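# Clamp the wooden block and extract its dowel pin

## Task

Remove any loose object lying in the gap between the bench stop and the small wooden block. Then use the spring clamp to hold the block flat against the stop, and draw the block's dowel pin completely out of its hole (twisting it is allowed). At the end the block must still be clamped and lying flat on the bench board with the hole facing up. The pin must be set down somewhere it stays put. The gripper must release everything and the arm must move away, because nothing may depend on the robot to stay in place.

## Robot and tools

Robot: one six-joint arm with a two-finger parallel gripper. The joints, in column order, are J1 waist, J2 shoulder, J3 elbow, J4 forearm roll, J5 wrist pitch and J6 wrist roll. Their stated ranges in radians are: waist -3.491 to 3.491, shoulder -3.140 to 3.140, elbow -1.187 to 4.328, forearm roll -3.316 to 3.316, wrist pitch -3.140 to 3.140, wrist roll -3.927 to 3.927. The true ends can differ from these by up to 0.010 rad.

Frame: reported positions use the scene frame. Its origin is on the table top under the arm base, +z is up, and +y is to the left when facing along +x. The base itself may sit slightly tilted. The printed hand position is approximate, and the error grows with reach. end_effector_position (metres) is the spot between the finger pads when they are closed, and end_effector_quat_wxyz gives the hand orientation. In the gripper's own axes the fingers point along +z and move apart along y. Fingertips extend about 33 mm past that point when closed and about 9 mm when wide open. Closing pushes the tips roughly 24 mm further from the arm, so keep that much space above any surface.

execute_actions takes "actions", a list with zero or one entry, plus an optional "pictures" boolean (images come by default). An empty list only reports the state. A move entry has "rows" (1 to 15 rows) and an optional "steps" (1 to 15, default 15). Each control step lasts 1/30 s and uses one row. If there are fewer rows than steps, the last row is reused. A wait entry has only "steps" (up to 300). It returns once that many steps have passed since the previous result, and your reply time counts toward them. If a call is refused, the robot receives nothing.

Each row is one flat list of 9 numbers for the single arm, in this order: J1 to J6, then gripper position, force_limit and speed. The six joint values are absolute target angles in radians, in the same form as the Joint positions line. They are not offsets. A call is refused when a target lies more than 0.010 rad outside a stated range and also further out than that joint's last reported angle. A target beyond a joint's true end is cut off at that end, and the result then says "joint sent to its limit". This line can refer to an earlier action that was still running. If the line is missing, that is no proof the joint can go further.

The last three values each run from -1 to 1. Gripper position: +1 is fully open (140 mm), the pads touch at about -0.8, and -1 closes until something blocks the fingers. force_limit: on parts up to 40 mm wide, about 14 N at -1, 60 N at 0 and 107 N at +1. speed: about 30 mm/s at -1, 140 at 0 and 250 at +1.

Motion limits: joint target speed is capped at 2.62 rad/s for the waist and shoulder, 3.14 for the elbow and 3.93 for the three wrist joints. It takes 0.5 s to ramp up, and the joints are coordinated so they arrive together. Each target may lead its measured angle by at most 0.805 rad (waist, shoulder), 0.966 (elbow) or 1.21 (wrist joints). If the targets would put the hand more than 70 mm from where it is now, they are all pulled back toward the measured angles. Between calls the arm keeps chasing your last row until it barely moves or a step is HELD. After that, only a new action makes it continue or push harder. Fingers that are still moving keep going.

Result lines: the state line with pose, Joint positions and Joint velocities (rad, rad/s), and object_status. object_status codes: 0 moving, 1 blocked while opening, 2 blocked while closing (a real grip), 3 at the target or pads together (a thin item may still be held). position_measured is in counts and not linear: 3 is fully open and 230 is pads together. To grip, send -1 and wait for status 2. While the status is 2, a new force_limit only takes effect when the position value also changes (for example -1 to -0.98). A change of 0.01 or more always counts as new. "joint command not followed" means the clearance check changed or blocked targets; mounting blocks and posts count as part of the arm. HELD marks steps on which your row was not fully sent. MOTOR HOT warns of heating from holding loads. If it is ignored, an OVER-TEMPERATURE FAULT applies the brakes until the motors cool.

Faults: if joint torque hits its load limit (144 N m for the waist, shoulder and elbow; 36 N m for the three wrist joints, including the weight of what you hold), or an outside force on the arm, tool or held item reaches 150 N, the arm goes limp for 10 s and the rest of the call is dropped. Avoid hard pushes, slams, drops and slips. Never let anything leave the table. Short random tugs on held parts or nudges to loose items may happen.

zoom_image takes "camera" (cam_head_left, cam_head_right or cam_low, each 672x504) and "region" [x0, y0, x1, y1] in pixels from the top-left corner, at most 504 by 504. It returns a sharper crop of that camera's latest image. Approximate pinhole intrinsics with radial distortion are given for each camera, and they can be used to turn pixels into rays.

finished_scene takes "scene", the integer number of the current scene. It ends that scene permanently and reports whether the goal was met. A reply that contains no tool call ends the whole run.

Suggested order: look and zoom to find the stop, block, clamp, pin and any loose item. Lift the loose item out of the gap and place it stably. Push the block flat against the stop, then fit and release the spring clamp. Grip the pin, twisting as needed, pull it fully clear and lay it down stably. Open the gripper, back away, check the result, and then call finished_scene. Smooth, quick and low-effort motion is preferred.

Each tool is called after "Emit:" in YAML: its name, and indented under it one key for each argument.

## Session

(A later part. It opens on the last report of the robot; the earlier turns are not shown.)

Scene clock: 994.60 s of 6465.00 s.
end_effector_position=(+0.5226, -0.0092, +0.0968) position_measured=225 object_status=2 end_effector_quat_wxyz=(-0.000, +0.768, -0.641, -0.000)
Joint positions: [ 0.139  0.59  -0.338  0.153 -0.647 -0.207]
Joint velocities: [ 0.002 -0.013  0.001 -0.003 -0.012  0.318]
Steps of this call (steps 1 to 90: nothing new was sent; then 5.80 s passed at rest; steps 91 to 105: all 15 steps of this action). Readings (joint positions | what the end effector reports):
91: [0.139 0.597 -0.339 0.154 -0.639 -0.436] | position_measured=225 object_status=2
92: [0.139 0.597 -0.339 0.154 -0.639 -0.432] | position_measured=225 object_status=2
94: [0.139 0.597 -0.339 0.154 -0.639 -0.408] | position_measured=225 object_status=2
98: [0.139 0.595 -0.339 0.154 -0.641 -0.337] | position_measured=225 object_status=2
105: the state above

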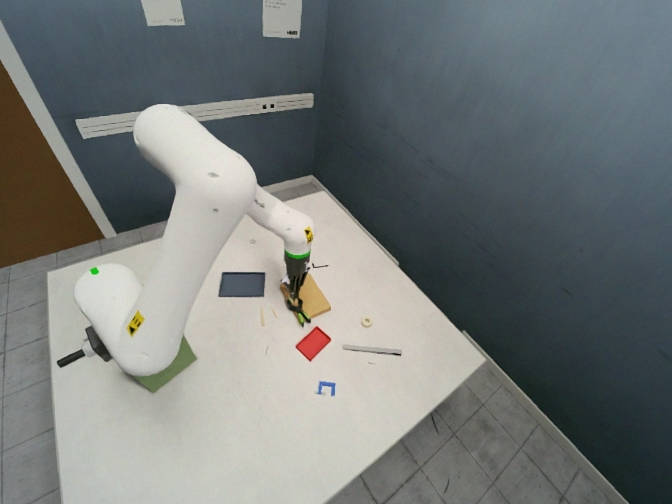

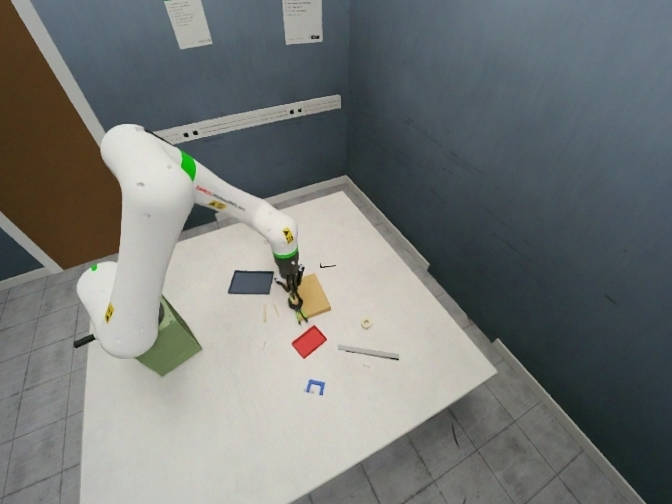

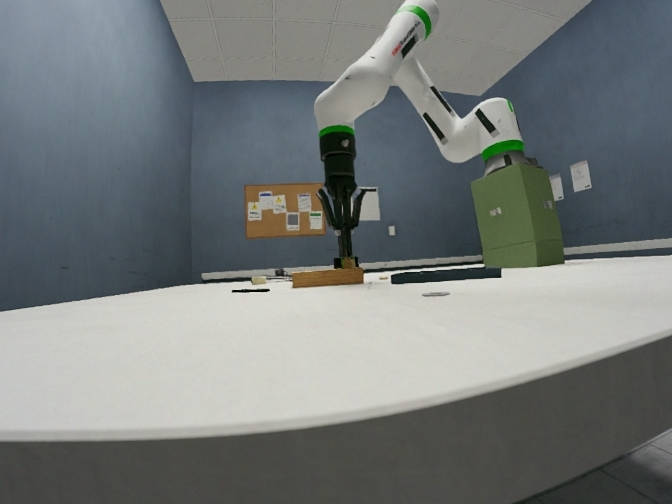

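Emit:
execute_actions:
  actions:
    - {"rows": [[0.1394,0.5893,-0.3380,0.1528,-0.6473,-0.15,-1,1,0],[0.1394,0.5893,-0.3380,0.1528,-0.6473,-0.10,-1,1,0],[0.1394,0.5893,-0.3380,0.1528,-0.6473,-0.05,-1,1,0],[0.1394,0.5893,-0.3380,0.1528,-0.6473,0.0,-1,1,0],[0.1394,0.5893,-0.3380,0.1528,-0.6473,0.05,-1,1,0],[0.1394,0.5893,-0.3380,0.1528,-0.6473,0.10,-1,1,0],[0.1394,0.5893,-0.3380,0.1528,-0.6473,0.15,-1,1,0],[0.1394,0.5893,-0.3380,0.1528,-0.6473,0.20,-1,1,0],[0.1394,0.5893,-0.3380,0.1528,-0.6473,0.25,-1,1,0],[0.1394,0.5893,-0.3380,0.1528,-0.6473,0.30,-1,1,0],[0.1394,0.5893,-0.3380,0.1528,-0.6473,0.35,-1,1,0],[0.1394,0.5893,-0.3380,0.1528,-0.6473,0.40,-1,1,0]], "steps": 15}

Emit:
zoom_image:
  camera: "cam_low"
  region: [290, 210, 410, 300]

Emit:
zoom_image:
  camera: "cam_head_left"
  region: [250, 240, 350, 330]

Scene clock: 1007.37 s of 6465.00 s.
end_effector_position=(+0.5227, -0.0091, +0.0971) position_measured=225 object_status=2 end_effector_quat_wxyz=(-0.000, +0.905, -0.425, -0.000)
Joint positions: [ 0.139  0.589 -0.338  0.153 -0.647  0.307]
Joint velocities: [ 0.002  0.001  0.    -0.002  0.     1.107]
Steps of this call (steps 1 to 30: the robot went on to your last target; steps 31 to 90: nothing new was sent; then 9.27 s passed at rest; steps 91 to 105: all 15 steps of this action). Readings (joint positions | what the end effector reports):
91: [0.139 0.589 -0.338 0.153 -0.647 -0.195] | position_measured=225 object_status=2
92: [0.139 0.589 -0.338 0.153 -0.647 -0.191] | position_measured=225 object_status=2
94: [0.139 0.589 -0.338 0.153 -0.647 -0.157] | position_measured=225 object_status=2
98: [0.139 0.589 -0.338 0.153 -0.647 -0.007] | position_measured=225 object_status=2
105: the state above

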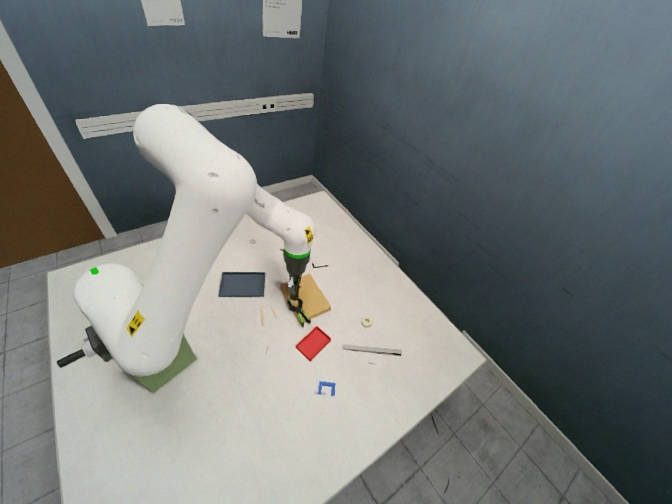

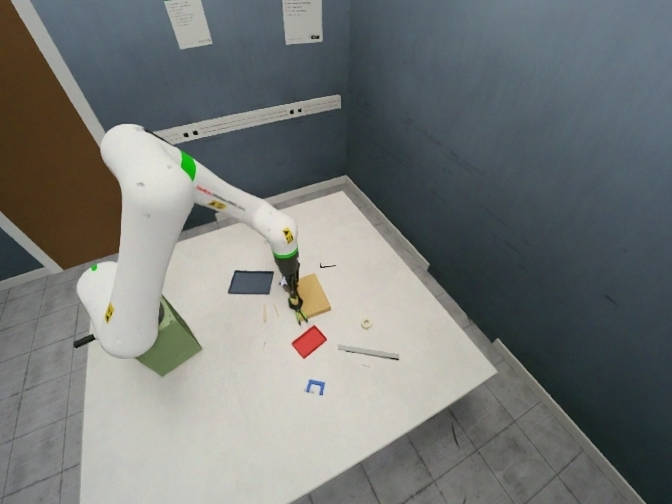

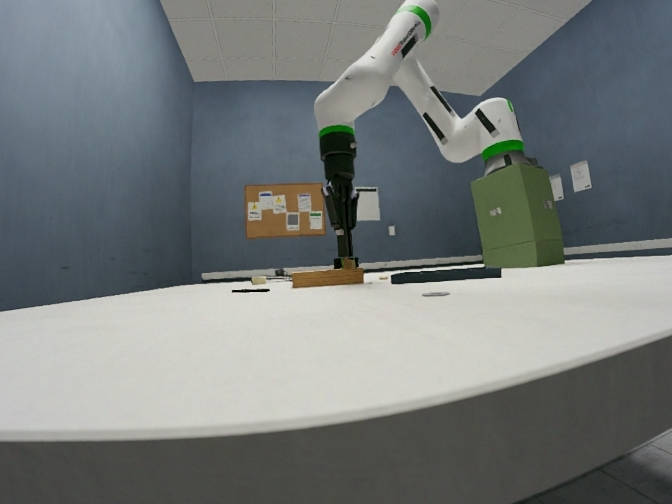

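Region (290, 210, 410, 300) of cam_low's 672x504 image, scaled by 4.200, with more detail than that image has; it fills the top 378 rows of this view, and the rest is white.

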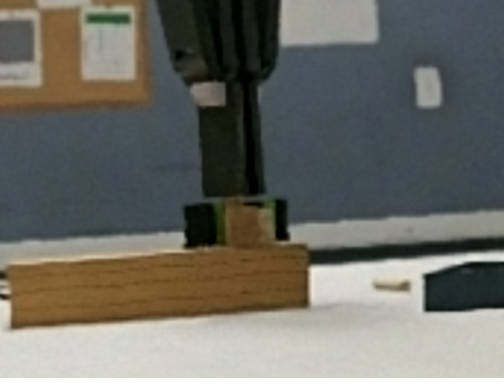

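Region (250, 240, 350, 330) of cam_head_left's 672x504 image, scaled by 5.040, with more detail than that image has; it fills the top 454 rows of this view, and the rest is white.

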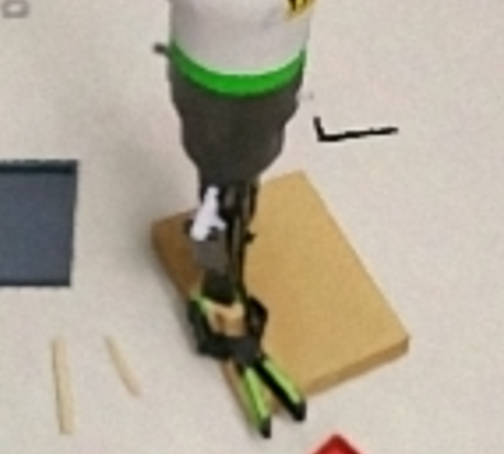

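Emit:
execute_actions:
  actions:
    - {"rows": [[0.1394,0.5893,-0.3380,0.1528,-0.6473,0.34,-1,1,0],[0.1394,0.5893,-0.3380,0.1528,-0.6473,0.28,-1,1,0],[0.1394,0.5893,-0.3380,0.1528,-0.6473,0.22,-1,1,0],[0.1394,0.5893,-0.3380,0.1528,-0.6473,0.16,-1,1,0],[0.1394,0.5893,-0.3380,0.1528,-0.6473,0.10,-1,1,0],[0.1394,0.5893,-0.3380,0.1528,-0.6473,0.04,-1,1,0],[0.1394,0.5893,-0.3380,0.1528,-0.6473,-0.02,-1,1,0],[0.1394,0.5893,-0.3380,0.1528,-0.6473,-0.08,-1,1,0],[0.1394,0.5893,-0.3380,0.1528,-0.6473,-0.14,-1,1,0],[0.1394,0.5893,-0.3380,0.1528,-0.6473,-0.20,-1,1,0],[0.1394,0.5893,-0.3380,0.1528,-0.6473,-0.26,-1,1,0],[0.1394,0.5893,-0.3380,0.1528,-0.6473,-0.32,-1,1,0],[0.1394,0.5893,-0.3380,0.1528,-0.6473,-0.38,-1,1,0],[0.1394,0.5893,-0.3380,0.1528,-0.6473,-0.435,-1,1,0]], "steps": 15}
  pictures: false

Emit:
execute_actions:
  actions:
    - {"steps": 15}

Emit:
zoom_image:
  camera: "cam_low"
  region: [310, 225, 390, 285]

Scene clock: 1018.50 s of 6465.00 s.
end_effector_position=(+0.5227, -0.0091, +0.0971) position_measured=225 object_status=2 end_effector_quat_wxyz=(-0.000, +0.773, -0.634, -0.000)
Joint positions: [ 0.139  0.589 -0.338  0.153 -0.647 -0.19 ]
Joint velocities: [ 0.    -0.    -0.    -0.    -0.    -1.665]
Steps of this call (steps 1 to 30: the robot went on to your last target; steps 31 to 90: nothing new was sent; then 7.63 s passed at rest; steps 91 to 105: all 15 steps of this action). Readings (joint positions | what the end effector reports):
91: [0.139 0.589 -0.338 0.153 -0.647 0.400] | position_measured=225 object_status=2
92: [0.139 0.589 -0.338 0.153 -0.647 0.396] | position_measured=225 object_status=2
94: [0.139 0.589 -0.338 0.153 -0.647 0.362] | position_measured=225 object_status=2
98: [0.139 0.589 -0.338 0.153 -0.647 0.196] | position_measured=225 object_status=2
105: the state above

Scene clock: 1019.00 s of 6465.00 s.
end_effector_position=(+0.5227, -0.0091, +0.0971) position_measured=225 object_status=2 end_effector_quat_wxyz=(-0.000, +0.690, -0.724, -0.000)
Joint positions: [ 0.139  0.589 -0.338  0.153 -0.647 -0.435]
Joint velocities: [ 0.001 -0.001  0.    -0.001  0.001 -0.001]
Steps of this call (steps 1 to 15: the robot went on to your last target). Readings (joint positions | what the end effector reports):
1: [0.139 0.589 -0.338 0.153 -0.647 -0.245] | position_measured=225 object_status=2
2: [0.139 0.589 -0.338 0.153 -0.647 -0.295] | position_measured=225 object_status=2
4: [0.139 0.589 -0.338 0.153 -0.647 -0.374] | position_measured=225 object_status=2
8: [0.139 0.589 -0.338 0.153 -0.647 -0.434] | position_measured=225 object_status=2
15: the state above

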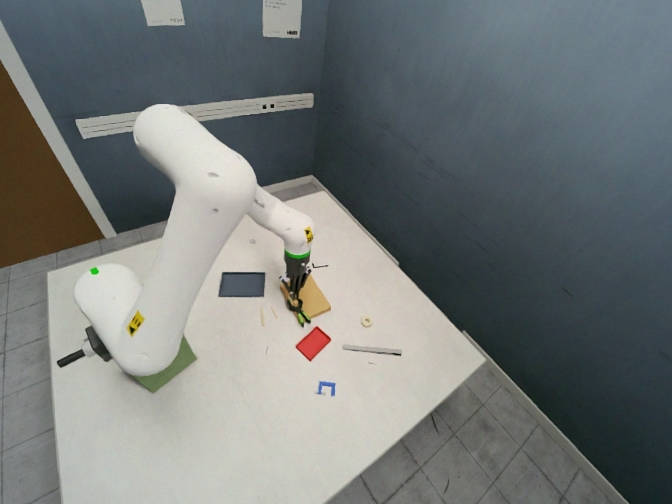

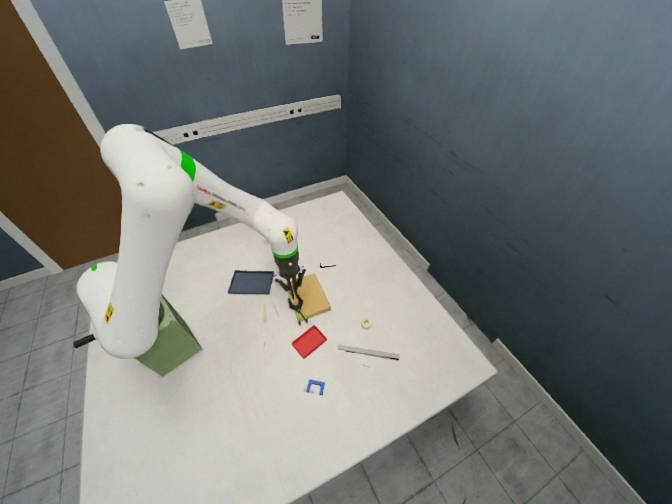

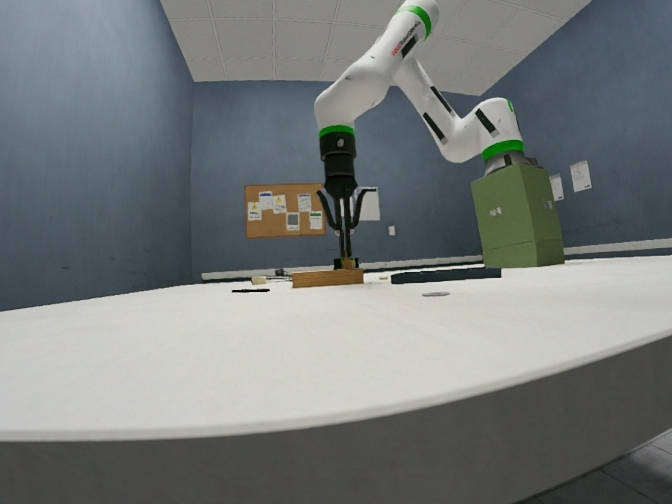

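Region (310, 225, 390, 285) of cam_low's 672x504 image, scaled by 6.300, with more detail than that image has; it fills the top 378 rows of this view, and the rest is white.

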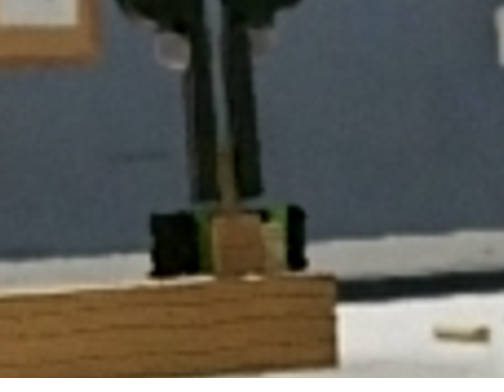

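Emit:
execute_actions:
  actions:
    - {"rows": [[0.1393,0.5903,-0.3381,0.1530,-0.6462,-0.4352,-1,1,0],[0.1392,0.5913,-0.3382,0.1532,-0.6452,-0.4353,-1,1,0],[0.1391,0.5922,-0.3383,0.1534,-0.6441,-0.4355,-1,1,0],[0.1390,0.5932,-0.3384,0.1536,-0.6431,-0.4356,-1,1,0],[0.1389,0.5942,-0.3385,0.1538,-0.6420,-0.4358,-1,1,0],[0.1388,0.5952,-0.3385,0.1540,-0.6409,-0.4359,-1,1,0]], "steps": 15}

Emit:
zoom_image:
  camera: "cam_low"
  region: [310, 225, 390, 285]

Scene clock: 1031.53 s of 6465.00 s.
end_effector_position=(+0.5226, -0.0091, +0.0941) position_measured=225 object_status=2 end_effector_quat_wxyz=(-0.000, +0.690, -0.724, -0.000)
Joint positions: [ 0.139  0.595 -0.338  0.154 -0.641 -0.436]
Joint velocities: [ 0.     0.001 -0.    -0.001 -0.001 -0.   ]
Steps of this call (steps 1 to 15: the robot went on to your last target; steps 16 to 90: nothing new was sent; then 9.03 s passed at rest; steps 91 to 105: all 15 steps of this action). Readings (joint positions | what the end effector reports):
91: [0.139 0.589 -0.338 0.153 -0.647 -0.435] | position_measured=225 object_status=2
92: [0.139 0.590 -0.338 0.153 -0.647 -0.435] | position_measured=225 object_status=2
94: [0.139 0.591 -0.338 0.153 -0.645 -0.435] | position_measured=225 object_status=2
98: [0.139 0.595 -0.338 0.154 -0.641 -0.436] | position_measured=225 object_status=2
105: the state above

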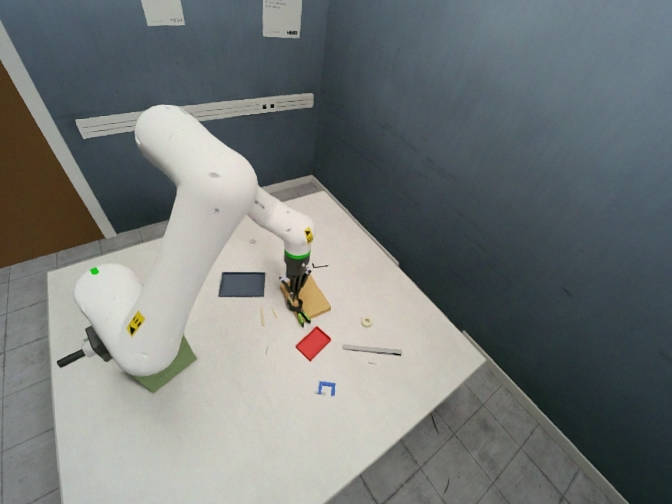

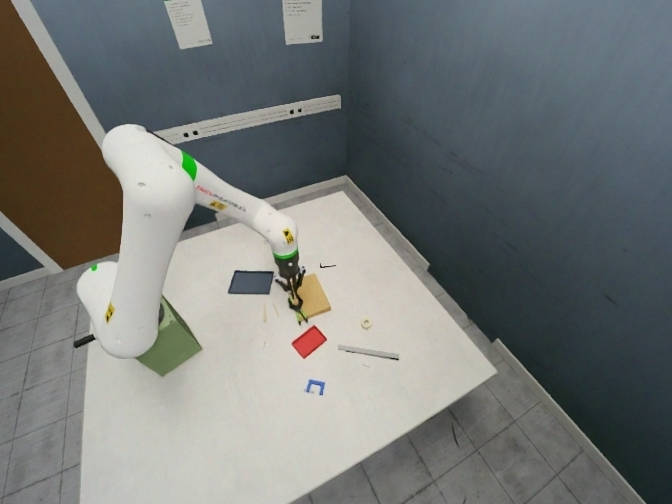

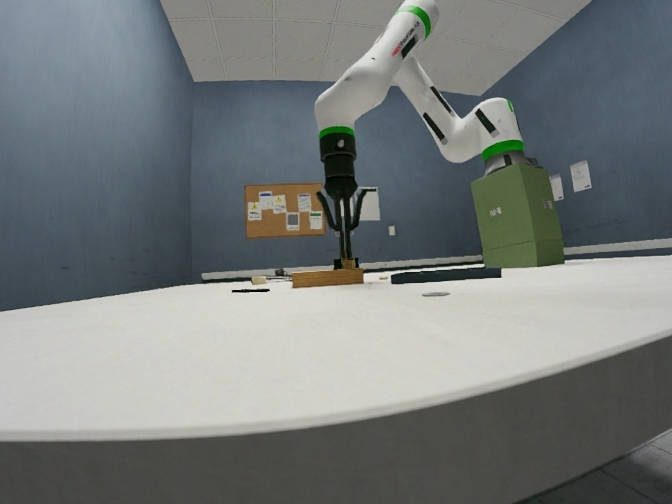

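Region (310, 225, 390, 285) of cam_low's 672x504 image, scaled by 6.300, with more detail than that image has; it fills the top 378 rows of this view, and the rest is white.

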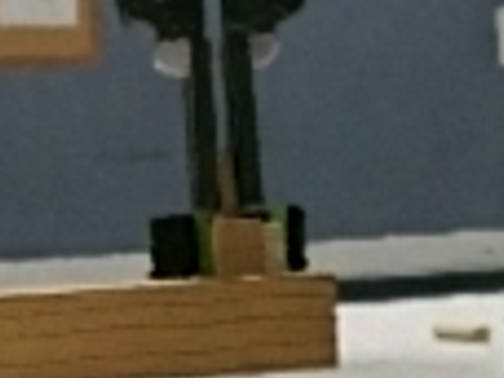

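Emit:
execute_actions:
  actions:
    - {"rows": [[0.1388,0.5952,-0.3385,0.1540,-0.6409,-0.346,-1,1,0],[0.1388,0.5952,-0.3385,0.1540,-0.6409,-0.256,-1,1,0],[0.1388,0.5952,-0.3385,0.1540,-0.6409,-0.166,-1,1,0],[0.1388,0.5952,-0.3385,0.1540,-0.6409,-0.076,-1,1,0],[0.1388,0.5952,-0.3385,0.1540,-0.6409,0.014,-1,1,0],[0.13882,0.59501,-0.33848,0.15396,-0.64111,0.104,-1,1,0],[0.13884,0.59481,-0.33846,0.15392,-0.64132,0.194,-1,1,0],[0.13886,0.59462,-0.33845,0.15388,-0.64154,0.284,-1,1,0],[0.13888,0.59442,-0.33843,0.15384,-0.64175,0.374,-1,1,0],[0.13890,0.59423,-0.33841,0.15381,-0.64196,0.464,-1,1,0],[0.13892,0.59403,-0.33839,0.15377,-0.64217,0.554,-1,1,0],[0.13894,0.59384,-0.33837,0.15373,-0.64238,0.644,-1,1,0],[0.13896,0.59364,-0.33836,0.15369,-0.64260,0.734,-1,1,0],[0.13898,0.59345,-0.33834,0.15365,-0.64281,0.824,-1,1,0],[0.13900,0.59325,-0.33832,0.15361,-0.64302,0.914,-1,1,0]], "steps": 15}
  pictures: false

Emit:
execute_actions:
  actions:
    - {"rows": [[0.13902,0.59302,-0.33830,0.15356,-0.64327,1.004,-1,1,0],[0.13905,0.59278,-0.33828,0.15352,-0.64353,1.094,-1,1,0],[0.13907,0.59255,-0.33826,0.15347,-0.64378,1.184,-1,1,0],[0.13910,0.59231,-0.33823,0.15342,-0.64404,1.274,-1,1,0],[0.13912,0.59208,-0.33821,0.15338,-0.64429,1.364,-1,1,0],[0.13914,0.59185,-0.33819,0.15333,-0.64455,1.454,-1,1,0],[0.13917,0.59161,-0.33817,0.15328,-0.64480,1.544,-1,1,0],[0.13919,0.59138,-0.33815,0.15324,-0.64506,1.634,-1,1,0],[0.13922,0.59114,-0.33813,0.15319,-0.64531,1.724,-1,1,0],[0.13924,0.59091,-0.33810,0.15314,-0.64556,1.814,-1,1,0],[0.13926,0.59068,-0.33808,0.15310,-0.64582,1.904,-1,1,0],[0.13929,0.59044,-0.33806,0.15305,-0.64607,1.994,-1,1,0],[0.13931,0.59021,-0.33804,0.15300,-0.64633,2.084,-1,1,0],[0.13934,0.58997,-0.33802,0.15295,-0.64658,2.174,-1,1,0],[0.13936,0.58974,-0.33800,0.15291,-0.64684,2.264,-1,1,0]], "steps": 15}
  pictures: false

Emit:
execute_actions:
  actions:
    - {"rows": [[0.13938,0.58951,-0.33797,0.15286,-0.64709,2.354,-1,1,0],[0.13941,0.58927,-0.33795,0.15281,-0.64734,2.444,-1,1,0],[0.13943,0.58904,-0.33793,0.15277,-0.64760,2.534,-1,1,0],[0.13946,0.58880,-0.33791,0.15272,-0.64785,2.624,-1,1,0],[0.13948,0.58857,-0.33789,0.15267,-0.64811,2.714,-1,1,0],[0.13950,0.58834,-0.33787,0.15263,-0.64836,2.804,-1,1,0],[0.13953,0.58810,-0.33784,0.15258,-0.64862,2.894,-1,1,0],[0.13955,0.58787,-0.33782,0.15253,-0.64887,2.984,-1,1,0],[0.13958,0.58763,-0.33780,0.15249,-0.64913,3.074,-1,1,0],[0.13960,0.58740,-0.33778,0.15244,-0.64938,3.164,-1,1,0],[0.13960,0.58740,-0.33778,0.15244,-0.64938,3.254,-1,1,0],[0.13960,0.58740,-0.33778,0.15244,-0.64938,3.344,-1,1,0],[0.13960,0.58740,-0.33778,0.15244,-0.64938,3.434,-1,1,0],[0.13960,0.58740,-0.33778,0.15244,-0.64938,3.524,-1,1,0],[0.13960,0.58740,-0.33778,0.15244,-0.64938,3.614,-1,1,0]], "steps": 15}
  pictures: false

Emit:
execute_actions:
  actions:
    - {"steps": 20}

Emit:
zoom_image:
  camera: "cam_low"
  region: [310, 225, 390, 285]

Scene clock: 1073.60 s of 6465.00 s.
end_effector_position=(+0.5224, -0.0092, +0.0940) position_measured=225 object_status=2 end_effector_quat_wxyz=(-0.000, +0.909, -0.417, -0.000)
Joint positions: [ 0.139  0.595 -0.339  0.154 -0.641  0.323]
Joint velocities: [ 0.001 -0.004 -0.     0.001 -0.005  2.481]
Steps of this call (steps 1 to 15: the robot went on to your last target; steps 16 to 90: nothing new was sent; then 38.57 s passed at rest; steps 91 to 105: all 15 steps of this action). Readings (joint positions | what the end effector reports):
91: [0.139 0.595 -0.338 0.154 -0.641 -0.436] | position_measured=225 object_status=2
92: [0.139 0.595 -0.339 0.154 -0.641 -0.432] | position_measured=225 object_status=2
94: [0.139 0.595 -0.339 0.154 -0.641 -0.398] | position_measured=225 object_status=2
98: [0.139 0.595 -0.339 0.154 -0.641 -0.227] | position_measured=225 object_status=2
105: the state above

Scene clock: 1074.10 s of 6465.00 s.
end_effector_position=(+0.5226, -0.0092, +0.0960) position_measured=225 object_status=2 end_effector_quat_wxyz=(-0.000, +0.975, +0.222, +0.000)
Joint positions: [ 0.139  0.591 -0.338  0.153 -0.645  1.631]
Joint velocities: [-0.001 -0.007  0.001 -0.002 -0.007  2.604]
Steps of this call (steps 1 to 15: all 15 steps of this action). Readings (joint positions | what the end effector reports):
1: [0.139 0.595 -0.339 0.154 -0.641 0.408] | position_measured=225 object_status=2
2: [0.139 0.595 -0.339 0.154 -0.642 0.493] | position_measured=225 object_status=2
4: [0.139 0.594 -0.339 0.154 -0.642 0.665] | position_measured=225 object_status=2
8: [0.139 0.593 -0.339 0.154 -0.643 1.013] | position_measured=225 object_status=2
15: the state above

Scene clock: 1074.60 s of 6465.00 s.
end_effector_position=(+0.5227, -0.0091, +0.0977) position_measured=225 object_status=2 end_effector_quat_wxyz=(-0.000, +0.627, +0.779, +0.000)
Joint positions: [ 0.14   0.588 -0.338  0.153 -0.649  2.972]
Joint velocities: [ 0.001 -0.004 -0.    -0.002 -0.005  2.633]
Steps of this call (steps 1 to 15: all 15 steps of this action). Readings (joint positions | what the end effector reports):
1: [0.139 0.591 -0.338 0.153 -0.645 1.720] | position_measured=225 object_status=2
2: [0.139 0.591 -0.338 0.153 -0.646 1.809] | position_measured=225 object_status=2
4: [0.139 0.590 -0.338 0.153 -0.646 1.987] | position_measured=225 object_status=2
8: [0.139 0.590 -0.338 0.153 -0.647 2.344] | position_measured=225 object_status=2
15: the state above

Scene clock: 1075.27 s of 6465.00 s.
end_effector_position=(+0.5227, -0.0091, +0.0981) position_measured=225 object_status=2 end_effector_quat_wxyz=(-0.000, +0.348, +0.937, +0.000)
Joint positions: [ 0.14   0.587 -0.338  0.152 -0.649  3.614]
Joint velocities: [-0.    -0.001 -0.     0.001 -0.001  0.   ]
Steps of this call (steps 1 to 20: the robot went on to your last target). Readings (joint positions | what the end effector reports):
1: [0.140 0.588 -0.338 0.153 -0.649 3.061] | position_measured=225 object_status=2
2: [0.140 0.588 -0.338 0.153 -0.649 3.149] | position_measured=225 object_status=2
4: [0.140 0.588 -0.338 0.152 -0.649 3.307] | position_measured=225 object_status=2
8: [0.140 0.587 -0.338 0.152 -0.649 3.529] | position_measured=225 object_status=2
20: the state above

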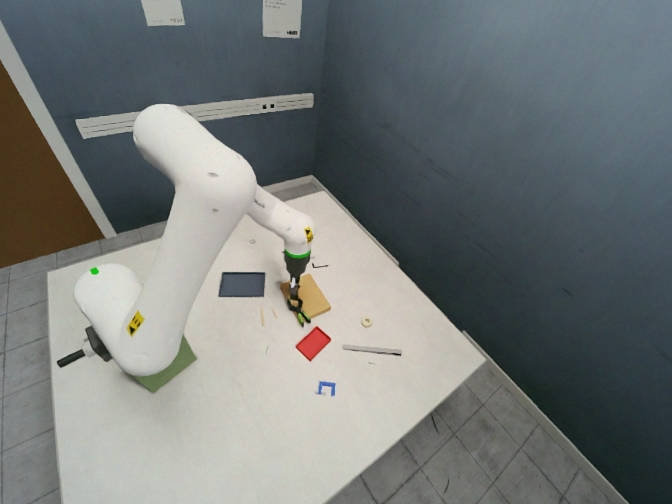

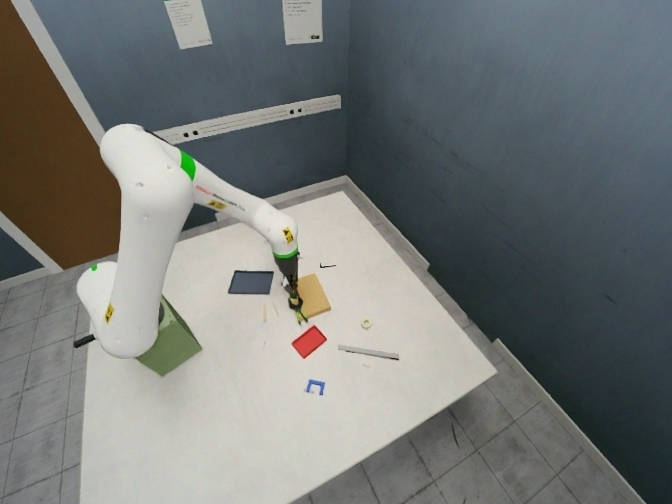

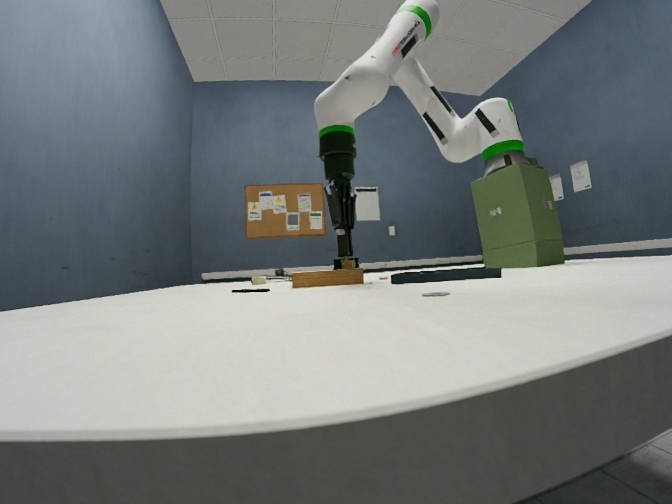

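Region (310, 225, 390, 285) of cam_low's 672x504 image, scaled by 6.300, with more detail than that image has; it fills the top 378 rows of this view, and the rest is white.

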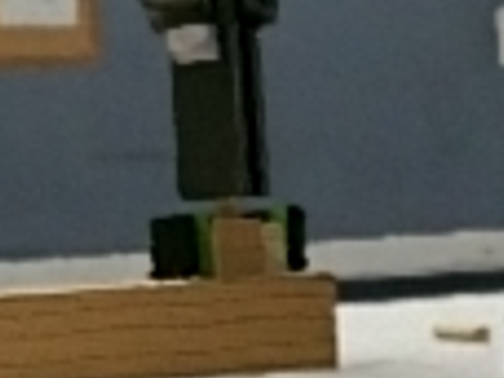

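Emit:
execute_actions:
  actions:
    - {"rows": [[0.13960,0.58740,-0.33778,0.15244,-0.64938,3.504,-1,1,0],[0.13960,0.58740,-0.33778,0.15244,-0.64938,3.394,-1,1,0],[0.13960,0.58740,-0.33778,0.15244,-0.64938,3.284,-1,1,0],[0.13960,0.58740,-0.33778,0.15244,-0.64938,3.174,-1,1,0],[0.13960,0.58740,-0.33778,0.15244,-0.64938,3.064,-1,1,0],[0.13960,0.58740,-0.33778,0.15244,-0.64938,2.954,-1,1,0],[0.13960,0.58740,-0.33778,0.15244,-0.64938,2.844,-1,1,0],[0.13963,0.58707,-0.33775,0.15237,-0.64974,2.734,-1,1,0],[0.13967,0.58674,-0.33772,0.15231,-0.65010,2.624,-1,1,0],[0.13970,0.58641,-0.33769,0.15224,-0.65046,2.514,-1,1,0],[0.13974,0.58607,-0.33766,0.15217,-0.65082,2.404,-1,1,0],[0.13977,0.58574,-0.33763,0.15211,-0.65118,2.294,-1,1,0],[0.13980,0.58541,-0.33760,0.15204,-0.65154,2.184,-1,1,0],[0.13984,0.58508,-0.33757,0.15198,-0.65190,2.074,-1,1,0],[0.13987,0.58475,-0.33754,0.15191,-0.65226,1.964,-1,1,0]], "steps": 15}
  pictures: false

Emit:
execute_actions:
  actions:
    - {"rows": [[0.13991,0.58442,-0.33750,0.15184,-0.65262,1.854,-1,1,0],[0.13994,0.58409,-0.33747,0.15178,-0.65298,1.744,-1,1,0],[0.13997,0.58375,-0.33744,0.15171,-0.65334,1.634,-1,1,0],[0.14001,0.58342,-0.33741,0.15164,-0.65370,1.524,-1,1,0],[0.14004,0.58309,-0.33738,0.15158,-0.65407,1.414,-1,1,0],[0.14008,0.58276,-0.33735,0.15151,-0.65443,1.304,-1,1,0],[0.14011,0.58243,-0.33732,0.15145,-0.65479,1.194,-1,1,0],[0.14014,0.58210,-0.33729,0.15138,-0.65515,1.084,-1,1,0],[0.14018,0.58176,-0.33726,0.15131,-0.65551,0.974,-1,1,0],[0.14021,0.58143,-0.33723,0.15125,-0.65587,0.864,-1,1,0],[0.14025,0.58110,-0.33720,0.15118,-0.65623,0.754,-1,1,0],[0.14028,0.58077,-0.33717,0.15111,-0.65659,0.644,-1,1,0],[0.14031,0.58044,-0.33714,0.15105,-0.65695,0.534,-1,1,0],[0.14035,0.58011,-0.33711,0.15098,-0.65731,0.424,-1,1,0],[0.14038,0.57978,-0.33708,0.15092,-0.65767,0.314,-1,1,0]], "steps": 15}
  pictures: false

Emit:
execute_actions:
  actions:
    - {"rows": [[0.14042,0.57944,-0.33705,0.15085,-0.65803,0.204,-1,1,0],[0.14045,0.57911,-0.33702,0.15078,-0.65839,0.094,-1,1,0],[0.14048,0.57878,-0.33698,0.15072,-0.65875,-0.016,-1,1,0],[0.14052,0.57845,-0.33695,0.15065,-0.65911,-0.126,-1,1,0],[0.14055,0.57812,-0.33692,0.15058,-0.65947,-0.236,-1,1,0],[0.14059,0.57779,-0.33689,0.15052,-0.65983,-0.346,-1,1,0],[0.14062,0.57746,-0.33686,0.15045,-0.66019,-0.456,-1,1,0],[0.14065,0.57712,-0.33683,0.15038,-0.66055,-0.566,-1,1,0],[0.14069,0.57679,-0.33680,0.15032,-0.66091,-0.676,-1,1,0],[0.14072,0.57646,-0.33677,0.15025,-0.66127,-0.786,-1,1,0],[0.14076,0.57613,-0.33674,0.15019,-0.66163,-0.896,-1,1,0],[0.14079,0.57580,-0.33671,0.15012,-0.66199,-1.006,-1,1,0],[0.14082,0.57547,-0.33668,0.15005,-0.66235,-1.116,-1,1,0],[0.14086,0.57513,-0.33665,0.14999,-0.66271,-1.226,-1,1,0],[0.14089,0.57480,-0.33662,0.14992,-0.66308,-1.336,-1,1,0]], "steps": 15}
  pictures: false

Emit:
execute_actions:
  actions:
    - {"rows": [[0.14093,0.57447,-0.33659,0.14985,-0.66344,-1.446,-1,1,0],[0.14096,0.57414,-0.33656,0.14979,-0.66380,-1.556,-1,1,0],[0.14099,0.57381,-0.33653,0.14972,-0.66416,-1.666,-1,1,0],[0.14103,0.57348,-0.33649,0.14966,-0.66452,-1.776,-1,1,0],[0.14106,0.57315,-0.33646,0.14959,-0.66488,-1.886,-1,1,0],[0.14110,0.57281,-0.33643,0.14952,-0.66524,-1.996,-1,1,0],[0.14113,0.57248,-0.33640,0.14946,-0.66560,-2.106,-1,1,0],[0.14116,0.57215,-0.33637,0.14939,-0.66596,-2.216,-1,1,0],[0.14120,0.57182,-0.33634,0.14932,-0.66632,-2.326,-1,1,0],[0.14123,0.57149,-0.33631,0.14926,-0.66668,-2.436,-1,1,0],[0.14127,0.57116,-0.33628,0.14919,-0.66704,-2.546,-1,1,0],[0.14127,0.57116,-0.33628,0.14919,-0.66704,-2.656,-1,1,0],[0.14127,0.57116,-0.33628,0.14919,-0.66704,-2.766,-1,1,0],[0.14127,0.57116,-0.33628,0.14919,-0.66704,-2.876,-1,1,0],[0.14127,0.57116,-0.33628,0.14919,-0.66704,-2.986,-1,1,0]], "steps": 15}
  pictures: false

Emit:
execute_actions:
  actions:
    - {"steps": 25}

Emit:
zoom_image:
  camera: "cam_low"
  region: [310, 225, 390, 285]

Scene clock: 1126.60 s of 6465.00 s.
end_effector_position=(+0.5228, -0.0091, +0.0981) position_measured=225 object_status=2 end_effector_quat_wxyz=(-0.000, +0.694, +0.720, +0.000)
Joint positions: [ 0.14   0.587 -0.338  0.152 -0.649  2.792]
Joint velocities: [ 0.    -0.003 -0.    -0.002 -0.    -3.019]
Steps of this call (steps 1 to 15: the robot went on to your last target; steps 16 to 90: nothing new was sent; then 47.83 s passed at rest; steps 91 to 105: all 15 steps of this action). Readings (joint positions | what the end effector reports):
91: [0.140 0.587 -0.338 0.152 -0.649 3.614] | position_measured=225 object_status=2
92: [0.140 0.587 -0.338 0.152 -0.649 3.610] | position_measured=225 object_status=2
94: [0.140 0.587 -0.338 0.152 -0.649 3.576] | position_measured=225 object_status=2
98: [0.140 0.587 -0.338 0.152 -0.649 3.405] | position_measured=225 object_status=2
105: the state above

Scene clock: 1127.10 s of 6465.00 s.
end_effector_position=(+0.5228, -0.0091, +0.1005) position_measured=225 object_status=2 end_effector_quat_wxyz=(-0.000, +1.000, +0.009, +0.000)
Joint positions: [ 0.14   0.583 -0.337  0.152 -0.654  1.203]
Joint velocities: [ 0.    -0.011  0.002 -0.003 -0.011 -3.171]
Steps of this call (steps 1 to 15: all 15 steps of this action). Readings (joint positions | what the end effector reports):
1: [0.140 0.587 -0.338 0.152 -0.649 2.689] | position_measured=225 object_status=2
2: [0.140 0.587 -0.338 0.152 -0.650 2.585] | position_measured=225 object_status=2
4: [0.140 0.587 -0.338 0.152 -0.650 2.376] | position_measured=225 object_status=2
8: [0.140 0.585 -0.338 0.152 -0.651 1.953] | position_measured=225 object_status=2
15: the state above

Scene clock: 1127.60 s of 6465.00 s.
end_effector_position=(+0.5228, -0.0091, +0.1031) position_measured=225 object_status=2 end_effector_quat_wxyz=(-0.000, +0.691, -0.722, -0.000)
Joint positions: [ 0.141  0.578 -0.337  0.15  -0.66  -0.429]
Joint velocities: [ 0.    -0.011  0.    -0.002 -0.011 -3.215]
Steps of this call (steps 1 to 15: all 15 steps of this action). Readings (joint positions | what the end effector reports):
1: [0.140 0.582 -0.337 0.151 -0.655 1.095] | position_measured=225 object_status=2
2: [0.140 0.582 -0.337 0.151 -0.655 0.987] | position_measured=225 object_status=2
4: [0.140 0.581 -0.337 0.151 -0.656 0.770] | position_measured=225 object_status=2
8: [0.140 0.580 -0.337 0.151 -0.658 0.335] | position_measured=225 object_status=2
15: the state above

Scene clock: 1128.10 s of 6465.00 s.
end_effector_position=(+0.5229, -0.0091, +0.1056) position_measured=225 object_status=2 end_effector_quat_wxyz=(-0.000, +0.059, +0.998, +0.000)
Joint positions: [ 0.141  0.573 -0.336  0.149 -0.665 -2.074]
Joint velocities: [ 0.003 -0.008  0.    -0.002 -0.009 -3.226]
Steps of this call (steps 1 to 15: all 15 steps of this action). Readings (joint positions | what the end effector reports):
1: [0.141 0.577 -0.337 0.150 -0.660 -0.538] | position_measured=225 object_status=2
2: [0.141 0.577 -0.337 0.150 -0.661 -0.648] | position_measured=225 object_status=2
4: [0.141 0.576 -0.337 0.150 -0.662 -0.867] | position_measured=225 object_status=2
8: [0.141 0.575 -0.337 0.150 -0.663 -1.305] | position_measured=225 object_status=2
15: the state above

Scene clock: 1128.93 s of 6465.00 s.
end_effector_position=(+0.5229, -0.0091, +0.1064) position_measured=225 object_status=2 end_effector_quat_wxyz=(-0.000, +0.493, +0.870, +0.000)
Joint positions: [ 0.141  0.571 -0.336  0.149 -0.667 -2.986]
Joint velocities: [-0.001 -0.001 -0.    -0.001  0.001 -0.   ]
Steps of this call (steps 1 to 25: the robot went on to your last target). Readings (joint positions | what the end effector reports):
1: [0.141 0.572 -0.336 0.149 -0.666 -2.183] | position_measured=225 object_status=2
2: [0.141 0.572 -0.336 0.149 -0.666 -2.291] | position_measured=225 object_status=2
4: [0.141 0.572 -0.336 0.149 -0.666 -2.490] | position_measured=225 object_status=2
8: [0.141 0.571 -0.336 0.149 -0.667 -2.791] | position_measured=225 object_status=2
25: the state above

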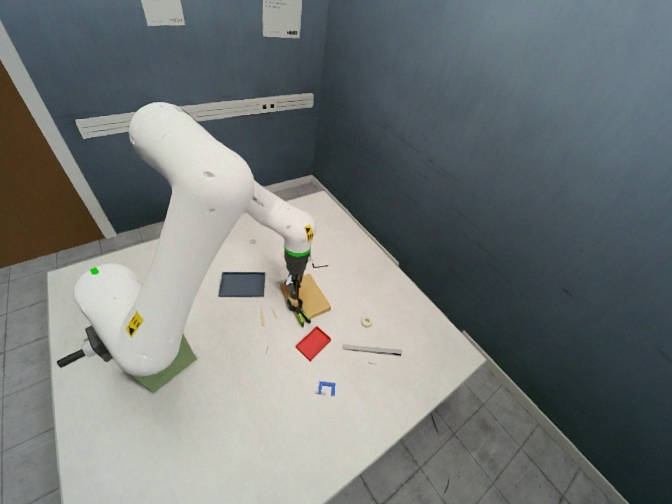

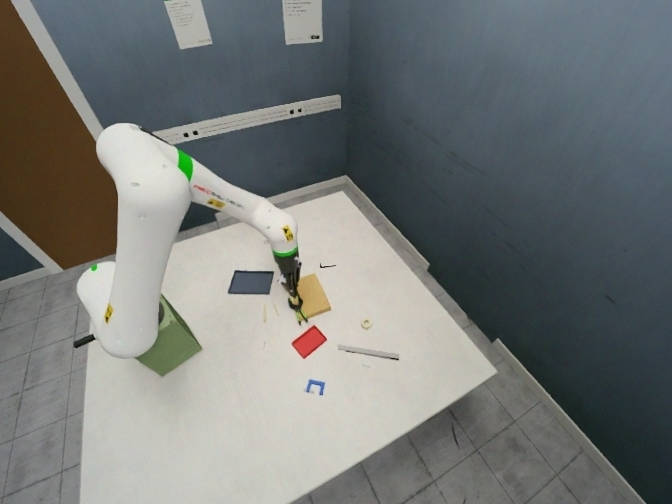

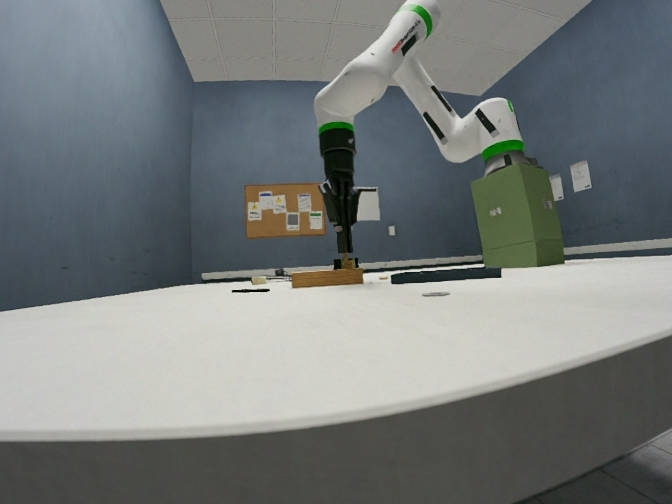

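Region (310, 225, 390, 285) of cam_low's 672x504 image, scaled by 6.300, with more detail than that image has; it fills the top 378 rows of this view, and the rest is white.

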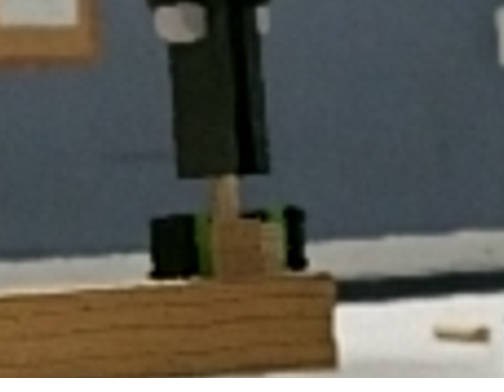

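Emit:
execute_actions:
  actions:
    - {"rows": [[0.14127,0.57116,-0.33628,0.14919,-0.66704,-2.876,-1,1,0],[0.14127,0.57116,-0.33628,0.14919,-0.66704,-2.766,-1,1,0],[0.14127,0.57116,-0.33628,0.14919,-0.66704,-2.656,-1,1,0],[0.14127,0.57116,-0.33628,0.14919,-0.66704,-2.546,-1,1,0],[0.14127,0.57116,-0.33628,0.14919,-0.66704,-2.436,-1,1,0],[0.14127,0.57116,-0.33628,0.14919,-0.66704,-2.326,-1,1,0],[0.14127,0.57116,-0.33628,0.14919,-0.66704,-2.216,-1,1,0],[0.14132,0.57067,-0.33624,0.14909,-0.66757,-2.106,-1,1,0],[0.14137,0.57019,-0.33619,0.14900,-0.66810,-1.996,-1,1,0],[0.14142,0.56970,-0.33615,0.14890,-0.66863,-1.886,-1,1,0],[0.14147,0.56921,-0.33610,0.14880,-0.66916,-1.776,-1,1,0],[0.14152,0.56872,-0.33606,0.14870,-0.66969,-1.666,-1,1,0],[0.14157,0.56824,-0.33601,0.14861,-0.67022,-1.556,-1,1,0],[0.14162,0.56775,-0.33597,0.14851,-0.67075,-1.446,-1,1,0],[0.14167,0.56726,-0.33592,0.14841,-0.67128,-1.336,-1,1,0]], "steps": 15}
  pictures: false

Emit:
execute_actions:
  actions:
    - {"rows": [[0.14172,0.56677,-0.33588,0.14831,-0.67181,-1.226,-1,1,0],[0.14177,0.56629,-0.33583,0.14822,-0.67234,-1.116,-1,1,0],[0.14182,0.56580,-0.33579,0.14812,-0.67287,-1.006,-1,1,0],[0.14187,0.56531,-0.33574,0.14802,-0.67340,-0.896,-1,1,0],[0.14192,0.56482,-0.33570,0.14792,-0.67393,-0.786,-1,1,0],[0.14197,0.56434,-0.33565,0.14783,-0.67446,-0.676,-1,1,0],[0.14202,0.56385,-0.33561,0.14773,-0.67499,-0.566,-1,1,0],[0.14207,0.56336,-0.33556,0.14763,-0.67552,-0.456,-1,1,0],[0.14212,0.56287,-0.33552,0.14753,-0.67605,-0.346,-1,1,0],[0.14217,0.56239,-0.33547,0.14744,-0.67658,-0.236,-1,1,0],[0.14222,0.56190,-0.33543,0.14734,-0.67711,-0.126,-1,1,0],[0.14227,0.56141,-0.33538,0.14724,-0.67764,-0.016,-1,1,0],[0.14232,0.56092,-0.33534,0.14714,-0.67817,0.094,-1,1,0],[0.14237,0.56044,-0.33529,0.14705,-0.67870,0.204,-1,1,0],[0.14242,0.55995,-0.33525,0.14695,-0.67923,0.314,-1,1,0]], "steps": 15}
  pictures: false

Emit:
execute_actions:
  actions:
    - {"rows": [[0.14247,0.55946,-0.33520,0.14685,-0.67976,0.424,-1,1,0],[0.14252,0.55897,-0.33516,0.14675,-0.68029,0.534,-1,1,0],[0.14257,0.55849,-0.33511,0.14666,-0.68082,0.644,-1,1,0],[0.14262,0.55800,-0.33507,0.14656,-0.68135,0.754,-1,1,0],[0.14267,0.55751,-0.33502,0.14646,-0.68188,0.864,-1,1,0],[0.14272,0.55702,-0.33498,0.14636,-0.68241,0.974,-1,1,0],[0.14277,0.55654,-0.33493,0.14627,-0.68294,1.084,-1,1,0],[0.14282,0.55605,-0.33489,0.14617,-0.68347,1.194,-1,1,0],[0.14287,0.55556,-0.33484,0.14607,-0.68400,1.304,-1,1,0],[0.14292,0.55507,-0.33480,0.14597,-0.68453,1.414,-1,1,0],[0.14297,0.55458,-0.33475,0.14587,-0.68506,1.524,-1,1,0],[0.14302,0.55410,-0.33471,0.14578,-0.68559,1.634,-1,1,0],[0.14307,0.55361,-0.33466,0.14568,-0.68612,1.744,-1,1,0],[0.14312,0.55312,-0.33462,0.14558,-0.68665,1.80,-1,1,0]], "steps": 15}
  pictures: false

Emit:
execute_actions:
  actions:
    - {"steps": 25}

Emit:
zoom_image:
  camera: "cam_low"
  region: [310, 225, 390, 285]

Scene clock: 1249.43 s of 6465.00 s.
end_effector_position=(+0.5229, -0.0091, +0.1065) position_measured=225 object_status=2 end_effector_quat_wxyz=(+0.000, +0.104, +0.995, +0.000)
Joint positions: [ 0.141  0.571 -0.336  0.149 -0.667 -2.164]
Joint velocities: [ 0.002 -0.003  0.    -0.002 -0.006  3.017]
Steps of this call (steps 1 to 15: the robot went on to your last target; steps 16 to 90: nothing new was sent; then 117.00 s passed at rest; steps 91 to 105: all 15 steps of this action). Readings (joint positions | what the end effector reports):
91: [0.141 0.571 -0.336 0.149 -0.667 -2.986] | position_measured=225 object_status=2
92: [0.141 0.571 -0.336 0.149 -0.667 -2.982] | position_measured=225 object_status=2
94: [0.141 0.571 -0.336 0.149 -0.667 -2.948] | position_measured=225 object_status=2
98: [0.141 0.571 -0.336 0.149 -0.667 -2.777] | position_measured=225 object_status=2
105: the state above

Scene clock: 1249.93 s of 6465.00 s.
end_effector_position=(+0.5229, -0.0091, +0.1099) position_measured=225 object_status=2 end_effector_quat_wxyz=(+0.000, -0.636, +0.772, +0.000)
Joint positions: [ 0.142  0.564 -0.336  0.148 -0.674 -0.575]
Joint velocities: [ 0.002 -0.016  0.002 -0.004 -0.018  3.17 ]
Steps of this call (steps 1 to 15: all 15 steps of this action). Readings (joint positions | what the end effector reports):
1: [0.141 0.571 -0.336 0.149 -0.667 -2.061] | position_measured=225 object_status=2
2: [0.141 0.571 -0.336 0.149 -0.668 -1.957] | position_measured=225 object_status=2
4: [0.141 0.570 -0.336 0.149 -0.668 -1.748] | position_measured=225 object_status=2
8: [0.142 0.568 -0.336 0.149 -0.670 -1.325] | position_measured=225 object_status=2
15: the state above

Scene clock: 1250.43 s of 6465.00 s.
end_effector_position=(+0.5229, -0.0091, +0.1138) position_measured=225 object_status=2 end_effector_quat_wxyz=(-0.000, +0.998, -0.066, +0.000)
Joint positions: [ 0.143  0.557 -0.335  0.146 -0.683  1.056]
Joint velocities: [ 0.002 -0.014  0.001 -0.002 -0.016  3.15 ]
Steps of this call (steps 1 to 15: all 15 steps of this action). Readings (joint positions | what the end effector reports):
1: [0.142 0.564 -0.336 0.148 -0.675 -0.467] | position_measured=225 object_status=2
2: [0.142 0.563 -0.336 0.148 -0.676 -0.359] | position_measured=225 object_status=2
4: [0.142 0.562 -0.335 0.147 -0.677 -0.142] | position_measured=225 object_status=2
8: [0.142 0.560 -0.335 0.147 -0.679 0.293] | position_measured=225 object_status=2
15: the state above

Scene clock: 1251.27 s of 6465.00 s.
end_effector_position=(+0.5229, -0.0091, +0.1157) position_measured=225 object_status=2 end_effector_quat_wxyz=(-0.000, +0.954, +0.301, +0.000)
Joint positions: [ 0.143  0.553 -0.335  0.146 -0.687  1.8  ]
Joint velocities: [-0.002 -0.    -0.001 -0.002 -0.    -0.   ]
Steps of this call (steps 1 to 25: the robot went on to your last target). Readings (joint positions | what the end effector reports):
1: [0.143 0.556 -0.335 0.146 -0.683 1.161] | position_measured=225 object_status=2
2: [0.143 0.556 -0.335 0.146 -0.684 1.260] | position_measured=225 object_status=2
4: [0.143 0.555 -0.335 0.146 -0.685 1.435] | position_measured=225 object_status=2
8: [0.143 0.554 -0.335 0.146 -0.686 1.683] | position_measured=225 object_status=2
25: the state above

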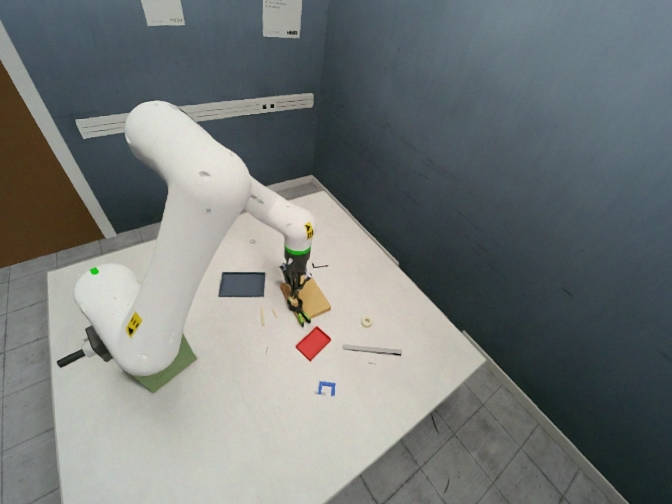

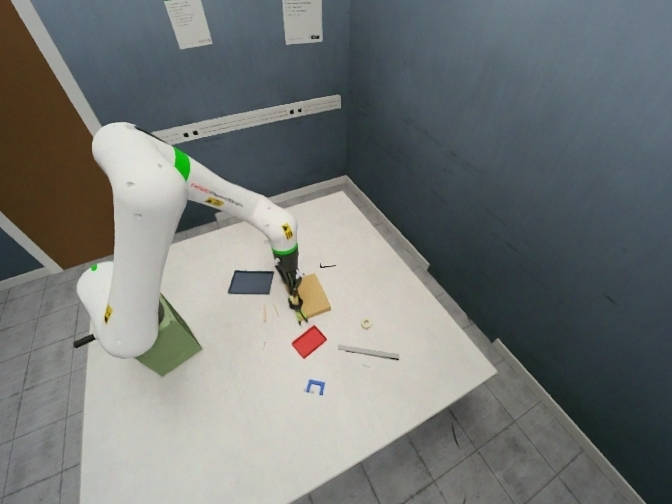

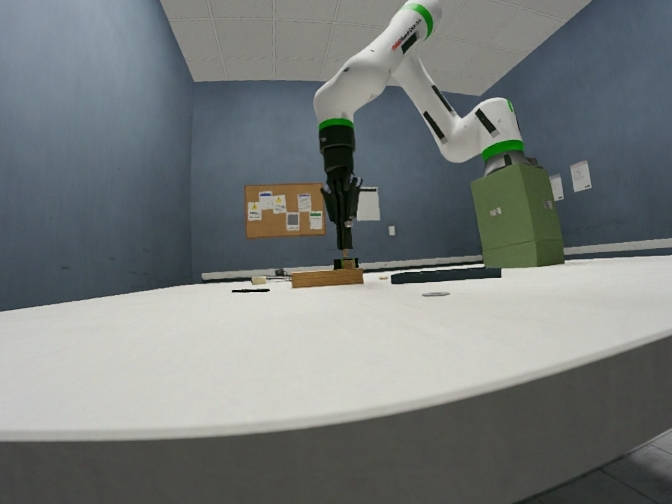

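Region (310, 225, 390, 285) of cam_low's 672x504 image, scaled by 6.300, with more detail than that image has; it fills the top 378 rows of this view, and the rest is white.

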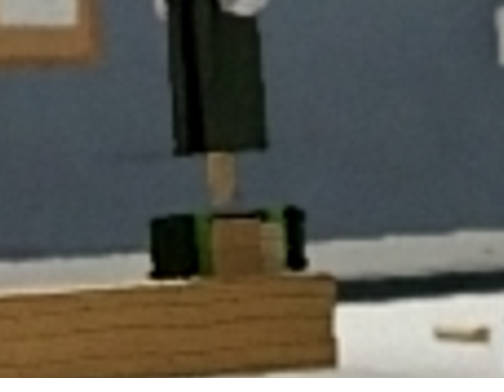

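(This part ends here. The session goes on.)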